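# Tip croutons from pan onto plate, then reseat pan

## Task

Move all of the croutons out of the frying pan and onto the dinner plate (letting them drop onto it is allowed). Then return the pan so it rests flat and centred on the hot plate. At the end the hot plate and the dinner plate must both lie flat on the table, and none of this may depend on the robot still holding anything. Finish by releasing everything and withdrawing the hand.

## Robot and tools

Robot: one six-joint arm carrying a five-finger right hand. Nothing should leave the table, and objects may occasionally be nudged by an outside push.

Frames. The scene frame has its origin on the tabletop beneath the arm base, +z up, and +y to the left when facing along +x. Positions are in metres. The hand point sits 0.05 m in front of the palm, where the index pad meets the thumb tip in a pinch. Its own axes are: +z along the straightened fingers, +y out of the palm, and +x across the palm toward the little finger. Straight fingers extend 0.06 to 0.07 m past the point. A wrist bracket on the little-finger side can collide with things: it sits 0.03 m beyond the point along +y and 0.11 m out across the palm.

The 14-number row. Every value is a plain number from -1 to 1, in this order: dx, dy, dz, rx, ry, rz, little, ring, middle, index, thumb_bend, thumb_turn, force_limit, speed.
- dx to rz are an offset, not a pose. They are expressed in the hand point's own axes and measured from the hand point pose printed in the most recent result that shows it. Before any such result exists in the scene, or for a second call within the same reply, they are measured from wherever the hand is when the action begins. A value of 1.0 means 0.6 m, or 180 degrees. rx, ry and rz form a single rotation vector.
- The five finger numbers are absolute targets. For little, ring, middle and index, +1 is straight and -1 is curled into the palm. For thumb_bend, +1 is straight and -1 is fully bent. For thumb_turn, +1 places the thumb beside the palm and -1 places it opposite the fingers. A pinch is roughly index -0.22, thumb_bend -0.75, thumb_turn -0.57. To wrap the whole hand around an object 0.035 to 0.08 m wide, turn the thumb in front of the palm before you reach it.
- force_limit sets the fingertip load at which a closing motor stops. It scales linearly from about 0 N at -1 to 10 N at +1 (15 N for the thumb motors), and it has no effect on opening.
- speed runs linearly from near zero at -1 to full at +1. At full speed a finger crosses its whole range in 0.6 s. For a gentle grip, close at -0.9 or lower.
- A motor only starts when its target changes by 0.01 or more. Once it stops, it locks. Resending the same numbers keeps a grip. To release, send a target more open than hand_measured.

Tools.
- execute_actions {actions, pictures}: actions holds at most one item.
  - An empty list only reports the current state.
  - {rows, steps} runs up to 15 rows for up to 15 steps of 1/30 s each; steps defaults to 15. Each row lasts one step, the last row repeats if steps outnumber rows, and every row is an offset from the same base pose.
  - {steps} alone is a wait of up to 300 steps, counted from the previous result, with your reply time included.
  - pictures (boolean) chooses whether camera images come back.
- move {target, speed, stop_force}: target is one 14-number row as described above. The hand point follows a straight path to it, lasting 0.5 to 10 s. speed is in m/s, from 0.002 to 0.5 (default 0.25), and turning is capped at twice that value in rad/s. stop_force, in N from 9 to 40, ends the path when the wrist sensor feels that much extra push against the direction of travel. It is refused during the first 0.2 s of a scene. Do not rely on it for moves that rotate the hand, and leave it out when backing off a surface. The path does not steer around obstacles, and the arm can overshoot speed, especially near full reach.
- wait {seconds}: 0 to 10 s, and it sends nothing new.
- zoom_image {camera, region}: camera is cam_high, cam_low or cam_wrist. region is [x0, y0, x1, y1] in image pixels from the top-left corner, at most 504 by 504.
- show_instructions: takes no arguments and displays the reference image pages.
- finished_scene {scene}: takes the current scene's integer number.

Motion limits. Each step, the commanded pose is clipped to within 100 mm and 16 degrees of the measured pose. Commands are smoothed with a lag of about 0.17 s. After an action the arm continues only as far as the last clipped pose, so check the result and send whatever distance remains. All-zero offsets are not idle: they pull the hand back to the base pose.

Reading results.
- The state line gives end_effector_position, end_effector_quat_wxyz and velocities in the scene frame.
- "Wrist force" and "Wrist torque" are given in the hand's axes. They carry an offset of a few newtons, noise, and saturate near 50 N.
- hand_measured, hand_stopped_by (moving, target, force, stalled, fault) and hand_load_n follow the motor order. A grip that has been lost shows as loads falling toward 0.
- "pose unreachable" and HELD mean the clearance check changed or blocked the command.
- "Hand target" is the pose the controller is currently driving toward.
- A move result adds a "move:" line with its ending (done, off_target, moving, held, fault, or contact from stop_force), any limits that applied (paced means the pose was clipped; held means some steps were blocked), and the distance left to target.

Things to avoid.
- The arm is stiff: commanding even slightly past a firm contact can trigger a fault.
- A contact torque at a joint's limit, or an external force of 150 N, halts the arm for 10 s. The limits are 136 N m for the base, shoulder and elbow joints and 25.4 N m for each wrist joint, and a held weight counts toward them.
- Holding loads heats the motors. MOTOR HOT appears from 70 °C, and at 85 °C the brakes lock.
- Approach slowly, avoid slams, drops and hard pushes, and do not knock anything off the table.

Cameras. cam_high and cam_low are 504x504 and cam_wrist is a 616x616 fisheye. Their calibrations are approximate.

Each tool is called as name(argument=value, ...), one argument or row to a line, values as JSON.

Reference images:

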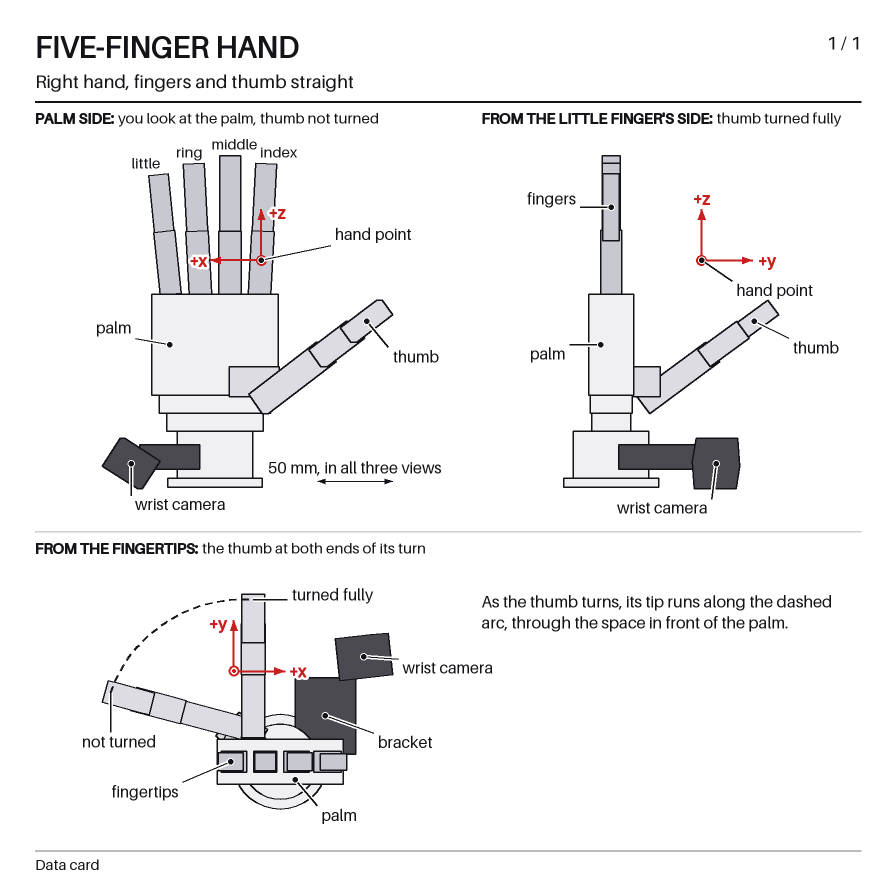

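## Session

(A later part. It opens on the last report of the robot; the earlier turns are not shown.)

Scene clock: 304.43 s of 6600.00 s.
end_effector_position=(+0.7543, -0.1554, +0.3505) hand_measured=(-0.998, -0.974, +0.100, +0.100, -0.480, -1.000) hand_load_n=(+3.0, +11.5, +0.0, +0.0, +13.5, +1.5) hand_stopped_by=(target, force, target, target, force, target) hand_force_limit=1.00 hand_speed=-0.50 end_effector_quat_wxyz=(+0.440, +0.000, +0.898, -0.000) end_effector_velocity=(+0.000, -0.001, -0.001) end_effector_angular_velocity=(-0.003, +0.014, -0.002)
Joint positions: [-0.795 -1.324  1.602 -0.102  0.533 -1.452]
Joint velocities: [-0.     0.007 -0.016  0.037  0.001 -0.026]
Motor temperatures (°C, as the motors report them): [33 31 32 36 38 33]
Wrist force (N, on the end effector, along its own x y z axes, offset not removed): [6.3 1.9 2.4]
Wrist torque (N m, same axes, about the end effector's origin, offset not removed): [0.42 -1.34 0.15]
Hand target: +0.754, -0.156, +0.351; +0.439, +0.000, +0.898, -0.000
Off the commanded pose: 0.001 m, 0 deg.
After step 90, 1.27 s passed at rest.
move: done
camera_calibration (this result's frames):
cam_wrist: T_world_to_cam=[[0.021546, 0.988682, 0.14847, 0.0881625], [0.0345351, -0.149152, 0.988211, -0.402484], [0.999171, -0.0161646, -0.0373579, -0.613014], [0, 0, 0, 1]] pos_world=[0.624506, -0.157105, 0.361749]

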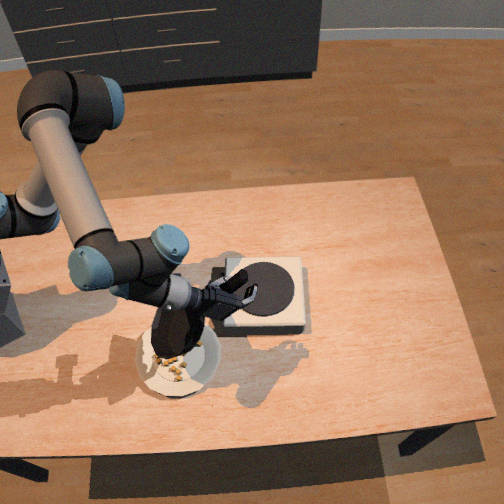

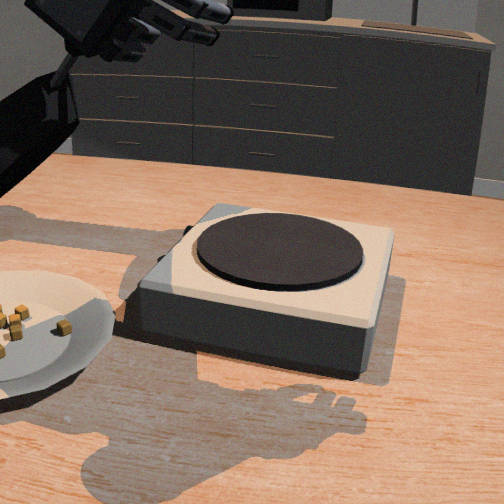

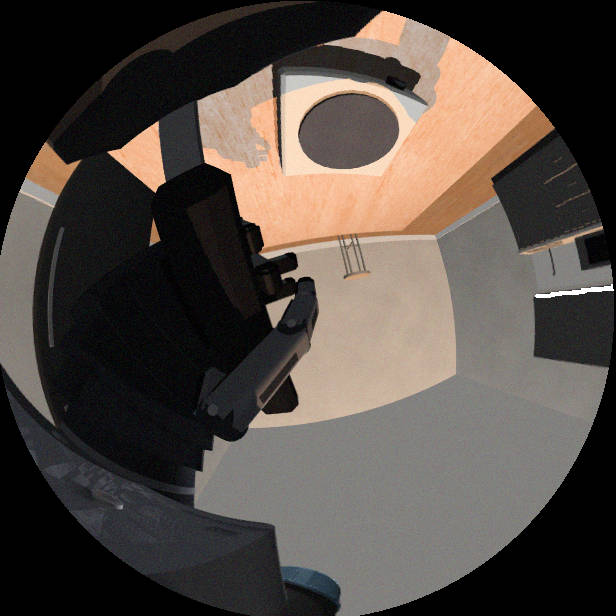

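move(
  target=[0.268,0.125,-0.075,0,0.23,0,-1,-1,0.1,0.1,-0.95,-1,1,-0.5],
  speed=0.25,
)

move(
  target=[0.043,0.028,0.162,0.177,0,0.927,-1,-1,0.1,0.1,-0.95,-1,1,-0.5],
  speed=0.35,
)

Scene clock: 317.23 s of 6600.00 s.
end_effector_position=(+0.6201, -0.0802, +0.2512) hand_measured=(-0.998, -0.974, +0.100, +0.100, -0.480, -1.000) hand_load_n=(+4.0, +12.0, +0.0, +0.0, +13.5, +1.5) hand_stopped_by=(target, force, target, target, force, target) hand_force_limit=1.00 hand_speed=-0.50 end_effector_quat_wxyz=(+0.094, +0.000, +0.996, +0.000) end_effector_velocity=(-0.001, +0.001, -0.000) end_effector_angular_velocity=(-0.002, +0.006, +0.002)
Joint positions: [-0.711 -1.235  1.571  0.892  0.84  -2.268]
Joint velocities: [ 0.002 -0.    -0.001  0.005  0.006 -0.002]
Motor temperatures (°C, as the motors report them): [33 31 32 36 38 33]
Wrist force (N, on the end effector, along its own x y z axes, offset not removed): [-1.6 1.6 6.4]
Wrist torque (N m, same axes, about the end effector's origin, offset not removed): [0.15 -0.65 -0.13]
Hand target: +0.620, -0.080, +0.251; +0.094, -0.000, +0.996, +0.000
Off the commanded pose: 0.000 m, 0 deg.
After step 90, 7.83 s passed at rest.
move: done
camera_calibration (this result's frames):
cam_wrist: T_world_to_cam=[[0.113764, 0.988667, 0.0979582, -0.0129945], [0.67954, -0.149361, 0.718274, -0.620666], [0.724764, -0.0151473, -0.68883, -0.147543], [0, 0, 0, 1]] pos_world=[0.530179, -0.0820908, 0.345449]

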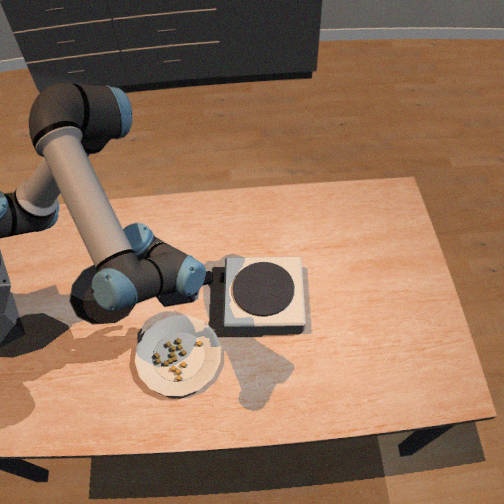

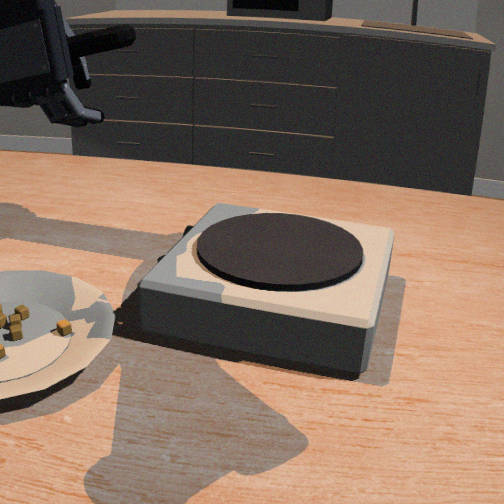

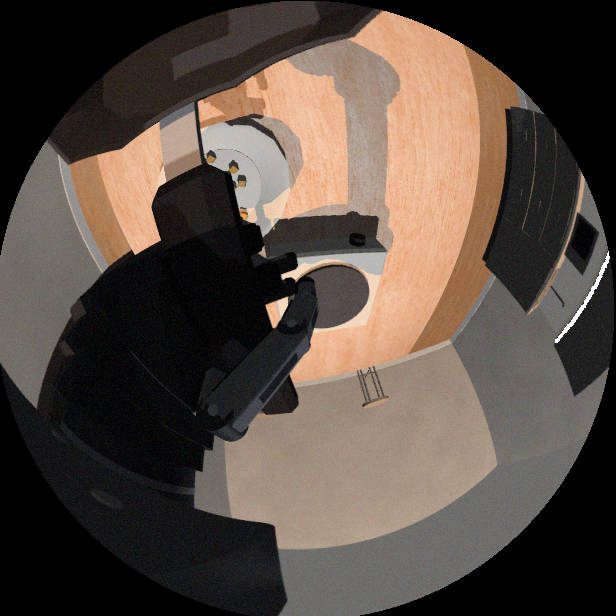

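Scene clock: 322.03 s of 6600.00 s.
end_effector_position=(+0.6133, -0.0632, +0.1512) hand_measured=(-0.998, -0.974, +0.100, +0.100, -0.480, -1.000) hand_load_n=(+4.0, +12.0, +0.0, +0.0, +13.5, +1.5) hand_stopped_by=(target, force, target, target, force, target) hand_force_limit=1.00 hand_speed=-0.50 end_effector_quat_wxyz=(+0.008, +0.992, +0.088, -0.093) end_effector_velocity=(+0.000, -0.000, -0.000) end_effector_angular_velocity=(-0.001, +0.001, -0.010)
Joint positions: [-0.233 -1.009  1.181  1.141  1.204  1.044]
Joint velocities: [-0.     0.004 -0.005  0.003 -0.     0.009]
Motor temperatures (°C, as the motors report them): [33 31 32 36 38 33]
Wrist force (N, on the end effector, along its own x y z axes, offset not removed): [4.7 -1.3 4.3]
Wrist torque (N m, same axes, about the end effector's origin, offset not removed): [-0.17 -1.73 0.17]
Hand target: +0.613, -0.063, +0.151; +0.008, +0.992, +0.088, -0.094
Off the commanded pose: 0.001 m, 0 deg.
move: done
camera_calibration (this result's frames):
cam_wrist: T_world_to_cam=[[0.0628562, -0.993301, 0.0969611, -0.113145], [-0.695582, 0.0260684, 0.717973, 0.312806], [-0.715692, -0.112573, -0.689284, 0.666196], [0, 0, 0, 1]] pos_world=[0.701485, -0.0455452, 0.245583]

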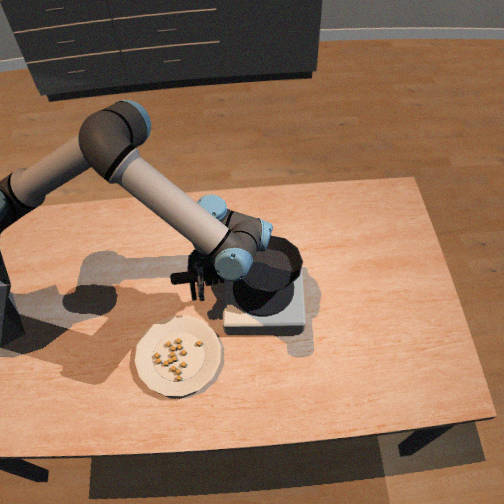

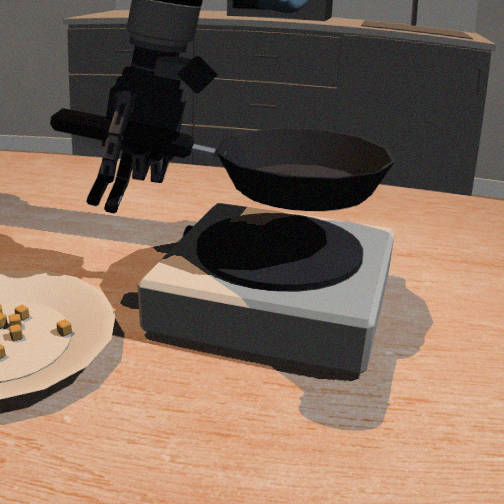

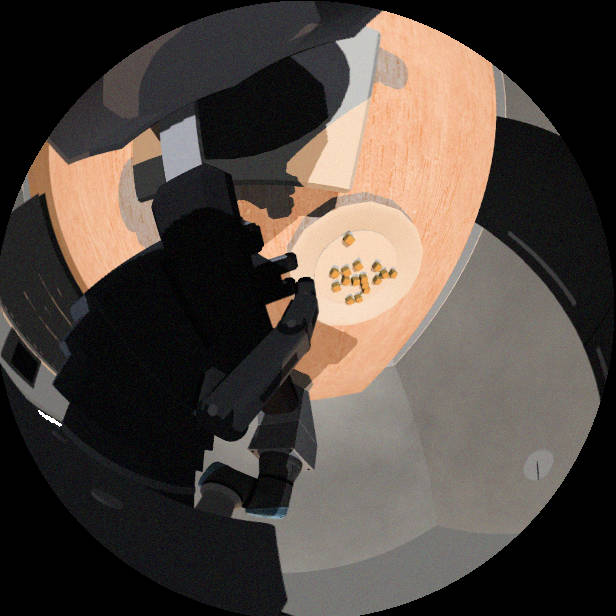

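move(
  target=[-0.016,0.037,0.088,0,0,0,-1,-1,0.1,0.1,-0.95,-1,1,-0.5],
  speed=0.08,
)

zoom_image(
  camera="cam_high",
  region=[200, 190, 340, 340],
)

Scene clock: 327.23 s of 6600.00 s.
end_effector_position=(+0.5983, -0.0883, +0.1012) hand_measured=(-0.998, -0.974, +0.100, +0.100, -0.480, -1.000) hand_load_n=(+4.0, +12.0, +0.0, +0.0, +13.5, +1.5) hand_stopped_by=(target, force, target, target, force, target) hand_force_limit=1.00 hand_speed=-0.50 end_effector_quat_wxyz=(+0.008, +0.992, +0.088, -0.093) end_effector_velocity=(-0.000, -0.001, -0.001) end_effector_angular_velocity=(-0.000, -0.001, +0.000)
Joint positions: [-0.239 -0.937  1.208  1.044  1.203  1.038]
Joint velocities: [-0.     0.001  0.001 -0.003  0.    -0.   ]
Motor temperatures (°C, as the motors report them): [33 31 32 36 38 33]
Wrist force (N, on the end effector, along its own x y z axes, offset not removed): [3.3 3.0 5.5]
Wrist torque (N m, same axes, about the end effector's origin, offset not removed): [0.40 -1.40 0.33]
Hand target: +0.598, -0.088, +0.101; +0.008, +0.992, +0.088, -0.093
Off the commanded pose: 0.000 m, 0 deg.
After step 90, 1.03 s passed at rest.
move: done
camera_calibration (this result's frames):
cam_wrist: T_world_to_cam=[[0.0628632, -0.993301, 0.0969651, -0.132326], [-0.695578, 0.0260672, 0.717978, 0.338943], [-0.715695, -0.112581, -0.689279, 0.618151], [0, 0, 0, 1]] pos_world=[0.686487, -0.0706828, 0.195556]

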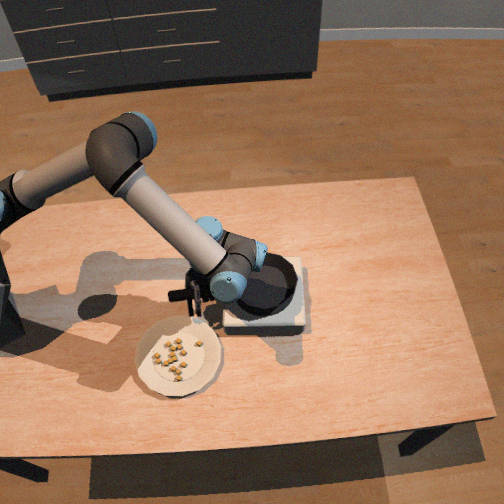

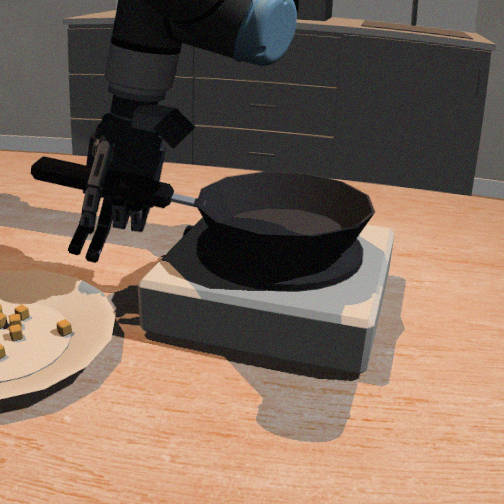

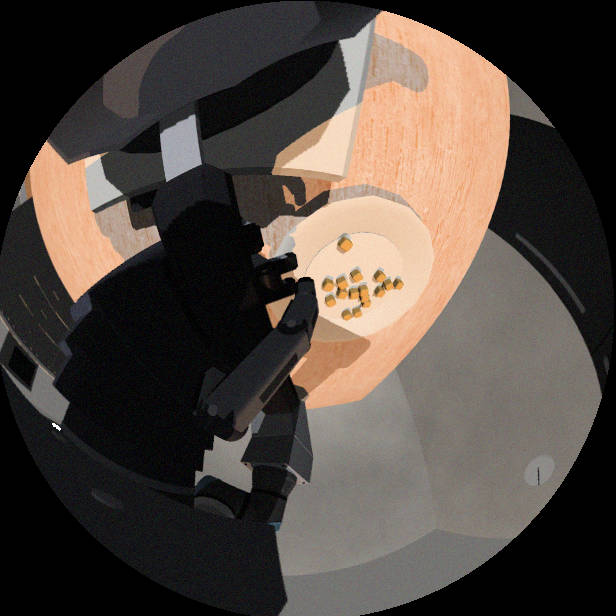

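Region (200, 190, 340, 340) of cam_high's 504x504 image, scaled by 3.360, with more detail than that image has; it fills the left 470 columns of this view, and the rest is white.

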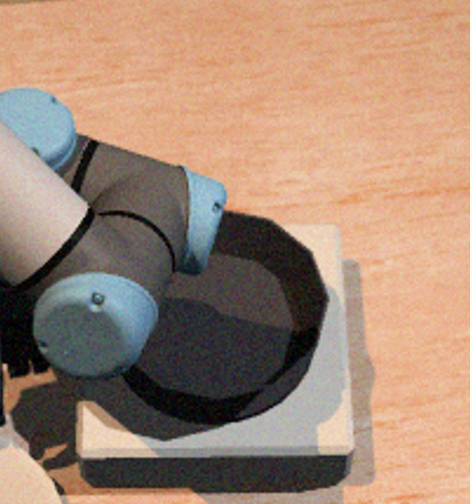

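move(
  target=[-0.005,-0.004,0.017,0,0,0,-1,-1,0.1,0.1,-0.95,-1,1,-0.5],
  speed=0.015,
  stop_force=12,
)

move(
  target=[0,0,0,0,0,0,0.3,0.3,0.3,0.3,1,-1,1,-0.3],
)

Scene clock: 332.93 s of 6600.00 s.
end_effector_position=(+0.5932, -0.0868, +0.0919) hand_measured=(-0.998, -0.974, +0.100, +0.100, -0.480, -1.000) hand_load_n=(+4.0, +12.0, +0.0, +0.0, +13.5, +1.5) hand_stopped_by=(target, force, target, target, force, target) hand_force_limit=1.00 hand_speed=-0.50 end_effector_quat_wxyz=(+0.008, +0.992, +0.088, -0.093) end_effector_velocity=(-0.001, +0.000, -0.002) end_effector_angular_velocity=(+0.000, -0.000, -0.000)
Joint positions: [-0.231 -0.931  1.224  1.019  1.205  1.046]
Joint velocities: [ 0.002  0.001  0.003 -0.004  0.     0.002]
Motor temperatures (°C, as the motors report them): [33 31 32 36 38 33]
Wrist force (N, on the end effector, along its own x y z axes, offset not removed): [-3.6 -2.5 3.8]
Wrist torque (N m, same axes, about the end effector's origin, offset not removed): [-0.42 -0.12 -0.34]
Hand target: +0.593, -0.087, +0.092; +0.008, +0.992, +0.088, -0.093
Off the commanded pose: 0.000 m, 0 deg.
After step 90, 1.73 s passed at rest.
move: done
camera_calibration (this result's frames):
cam_wrist: T_world_to_cam=[[0.0628583, -0.993302, 0.0969524, -0.129617], [-0.695576, 0.0260616, 0.717979, 0.342041], [-0.715697, -0.112569, -0.689279, 0.60825], [0, 0, 0, 1]] pos_world=[0.681386, -0.0691927, 0.186243]

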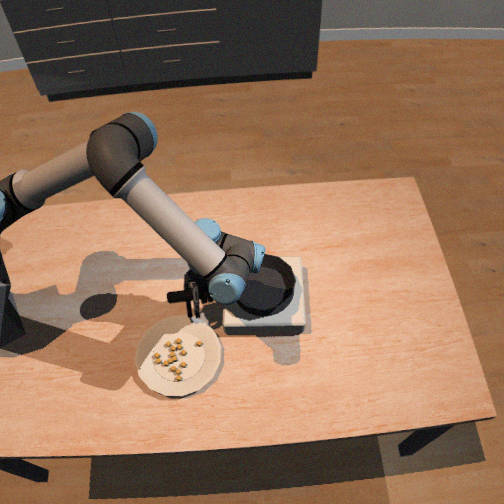

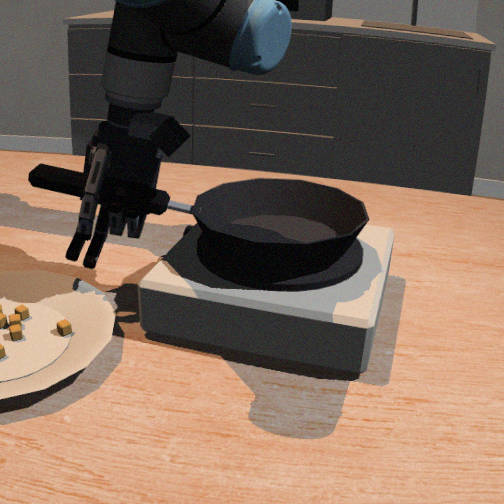

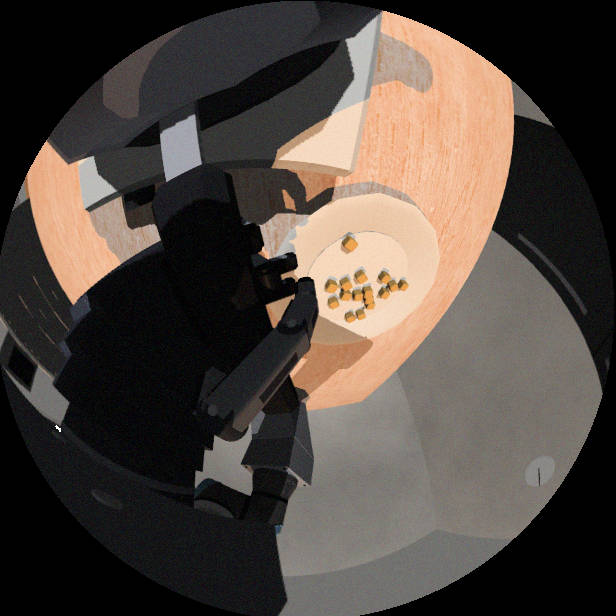

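Scene clock: 335.23 s of 6600.00 s.
end_effector_position=(+0.5932, -0.0868, +0.0919) hand_measured=(+0.300, +0.300, +0.300, +0.300, +1.000, -1.000) hand_load_n=(+0.0, +0.0, +0.0, +0.0, +0.0, +0.0) hand_stopped_by=(target, target, target, target, target, target) hand_force_limit=1.00 hand_speed=-0.30 end_effector_quat_wxyz=(+0.008, +0.992, +0.088, -0.093) end_effector_velocity=(+0.000, -0.000, +0.000) end_effector_angular_velocity=(-0.000, -0.000, +0.000)
Joint positions: [-0.231 -0.931  1.224  1.019  1.205  1.046]
Joint velocities: [-0. -0. -0. -0. -0. -0.]
Motor temperatures (°C, as the motors report them): [33 31 32 36 38 33]
Wrist force (N, on the end effector, along its own x y z axes, offset not removed): [-0.1 0.3 -1.8]
Wrist torque (N m, same axes, about the end effector's origin, offset not removed): [0.18 0.02 -0.11]
Hand target: +0.593, -0.087, +0.092; +0.008, +0.992, +0.088, -0.093
Off the commanded pose: 0.000 m, 0 deg.
move: done
camera_calibration (this result's frames):
cam_wrist: T_world_to_cam=[[0.062859, -0.993302, 0.096952, -0.129617], [-0.695577, 0.0260608, 0.717979, 0.342041], [-0.715697, -0.112569, -0.689279, 0.60825], [0, 0, 0, 1]] pos_world=[0.681386, -0.0691922, 0.186242]

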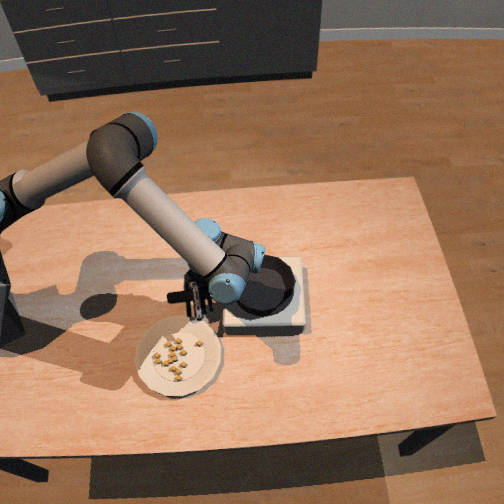

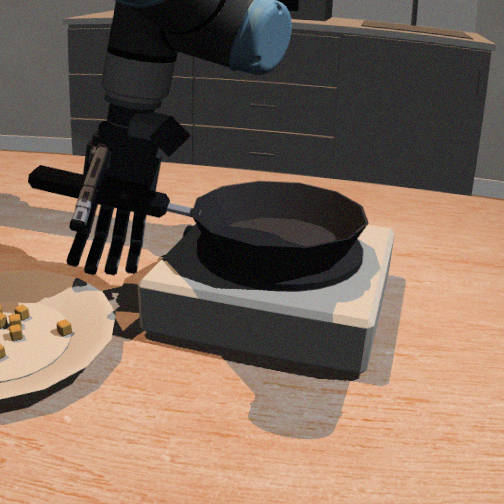

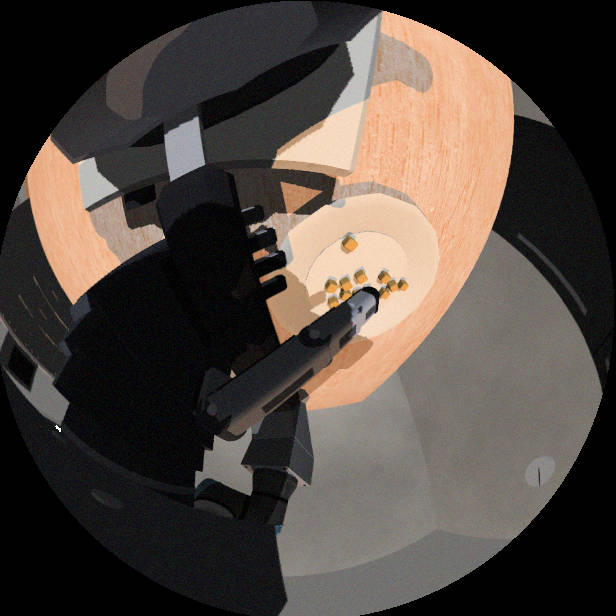

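move(
  target=[0,-0.02,-0.03,0,0,0,1,1,1,1,1,-1,1,-0.3],
  speed=0.05,
)

move(
  target=[-0.2,-0.2,-0.28,0,0,0,1,1,1,1,1,-1,1,-0.3],
  speed=0.3,
)

zoom_image(
  camera="cam_high",
  region=[120, 230, 320, 410],
)

Scene clock: 339.40 s of 6600.00 s.
end_effector_position=(+0.5944, -0.0745, +0.1095) hand_measured=(+1.000, +1.000, +1.000, +1.000, +1.000, -1.000) hand_load_n=(+0.0, +0.0, +0.0, +0.0, +0.0, +0.0) hand_stopped_by=(target, target, target, target, target, target) hand_force_limit=1.00 hand_speed=-0.30 end_effector_quat_wxyz=(+0.008, +0.992, +0.088, -0.093) end_effector_velocity=(-0.000, +0.001, +0.001) end_effector_angular_velocity=(+0.000, +0.000, -0.000)
Joint positions: [-0.225 -0.968  1.236  1.041  1.206  1.052]
Joint velocities: [ 0.    -0.002  0.001  0.001  0.     0.   ]
Motor temperatures (°C, as the motors report them): [33 31 32 36 38 33]
Wrist force (N, on the end effector, along its own x y z axes, offset not removed): [-0.6 3.0 1.6]
Wrist torque (N m, same axes, about the end effector's origin, offset not removed): [0.49 0.16 0.17]
Hand target: +0.594, -0.074, +0.110; +0.008, +0.992, +0.088, -0.093
Off the commanded pose: 0.000 m, 0 deg.
After step 90, 0.30 s passed at rest.
move: done
camera_calibration (this result's frames):
cam_wrist: T_world_to_cam=[[0.0628509, -0.993303, 0.0969482, -0.119161], [-0.69558, 0.0260633, 0.717976, 0.329897], [-0.715695, -0.112561, -0.689283, 0.622618], [0, 0, 0, 1]] pos_world=[0.682563, -0.0568789, 0.203855]

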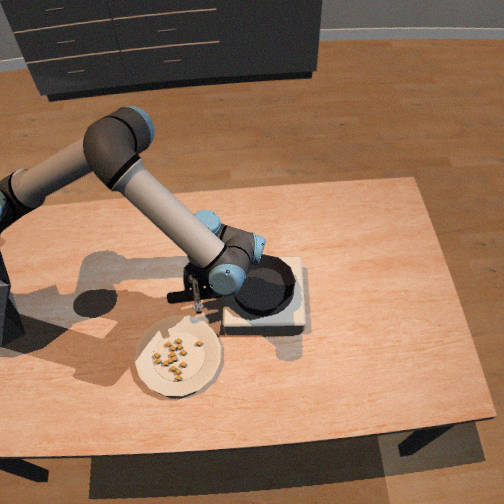

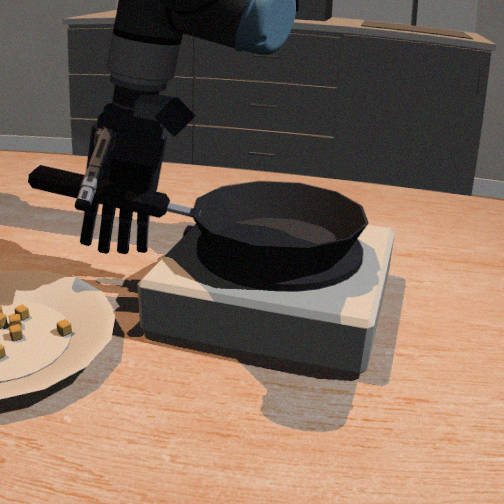

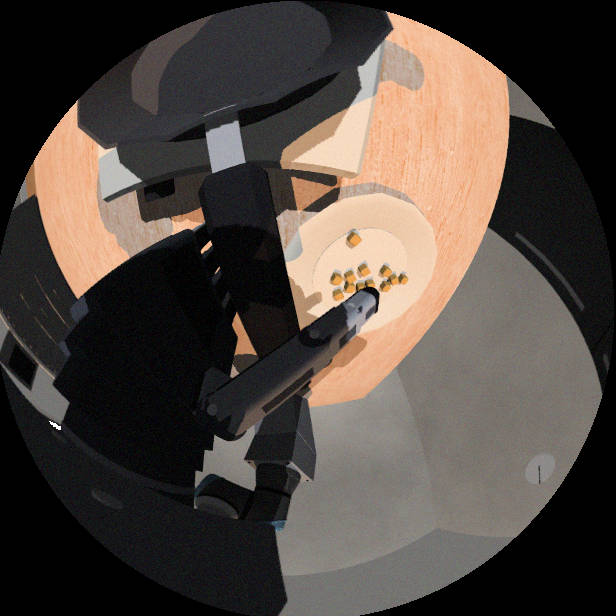

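Scene clock: 340.83 s of 6600.00 s.
end_effector_position=(+0.4881, +0.0280, +0.2970) hand_measured=(+1.000, +1.000, +1.000, +1.000, +1.000, -1.000) hand_load_n=(+0.0, +0.0, +0.0, +0.0, +0.0, +0.0) hand_stopped_by=(target, target, target, target, target, target) hand_force_limit=1.00 hand_speed=-0.30 end_effector_quat_wxyz=(+0.008, +0.992, +0.088, -0.094) end_effector_velocity=(-0.001, +0.001, +0.003) end_effector_angular_velocity=(-0.000, -0.002, +0.002)
Joint positions: [-0.282 -1.52   1.662  1.189  1.192  0.993]
Joint velocities: [-0.002 -0.007  0.002  0.003 -0.001 -0.003]
Motor temperatures (°C, as the motors report them): [33 31 32 36 38 33]
Wrist force (N, on the end effector, along its own x y z axes, offset not removed): [-2.5 0.0 0.6]
Wrist torque (N m, same axes, about the end effector's origin, offset not removed): [0.23 0.32 -0.25]
Hand target: +0.488, +0.028, +0.297; +0.008, +0.992, +0.088, -0.094
Off the commanded pose: 0.000 m, 0 deg.
move: done
camera_calibration (this result's frames):
cam_wrist: T_world_to_cam=[[0.0628613, -0.993297, 0.0970024, -0.0287894], [-0.695482, 0.0261105, 0.718069, 0.11859], [-0.715788, -0.112602, -0.689179, 0.687289], [0, 0, 0, 1]] pos_world=[0.57624, 0.0456974, 0.391302]

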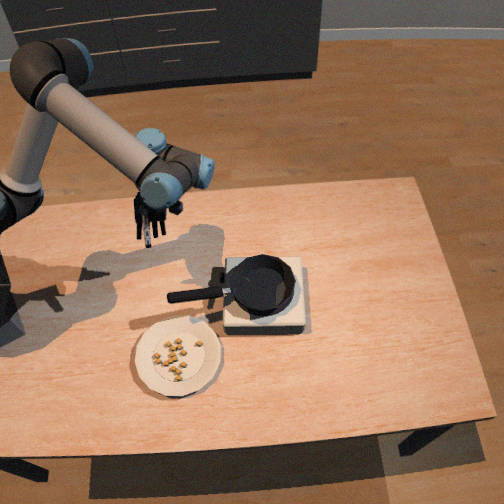

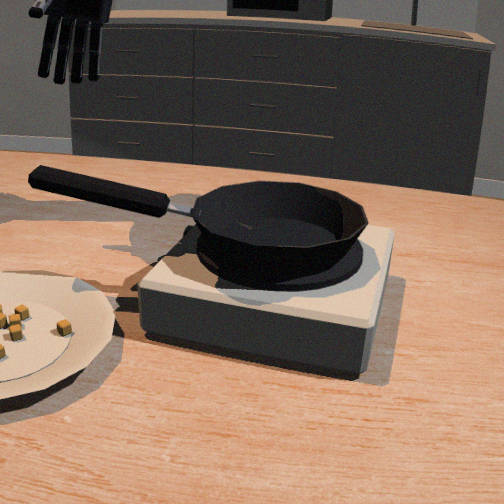

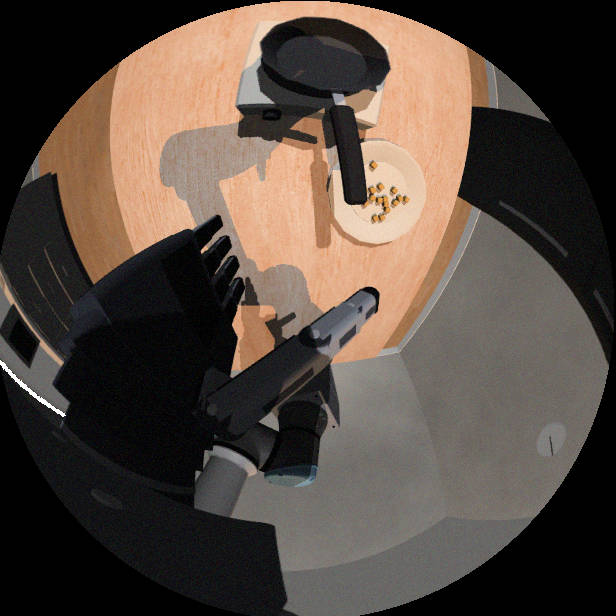

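Region (120, 230, 320, 410) of cam_high's 504x504 image, scaled by 2.520, with more detail than that image has; it fills the top 454 rows of this view, and the rest is white.

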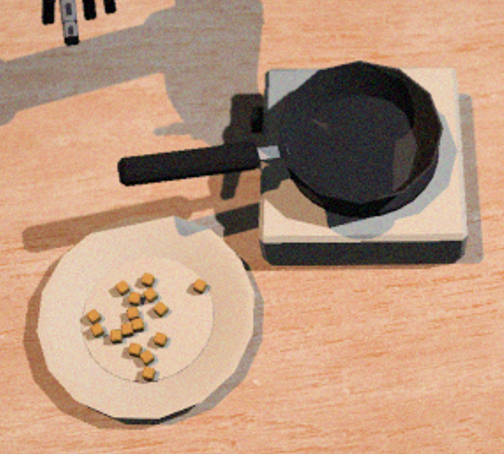

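All 16 croutons are on the plate.

finished_scene(
  scene=1,
)

The scene is finished: the task was done.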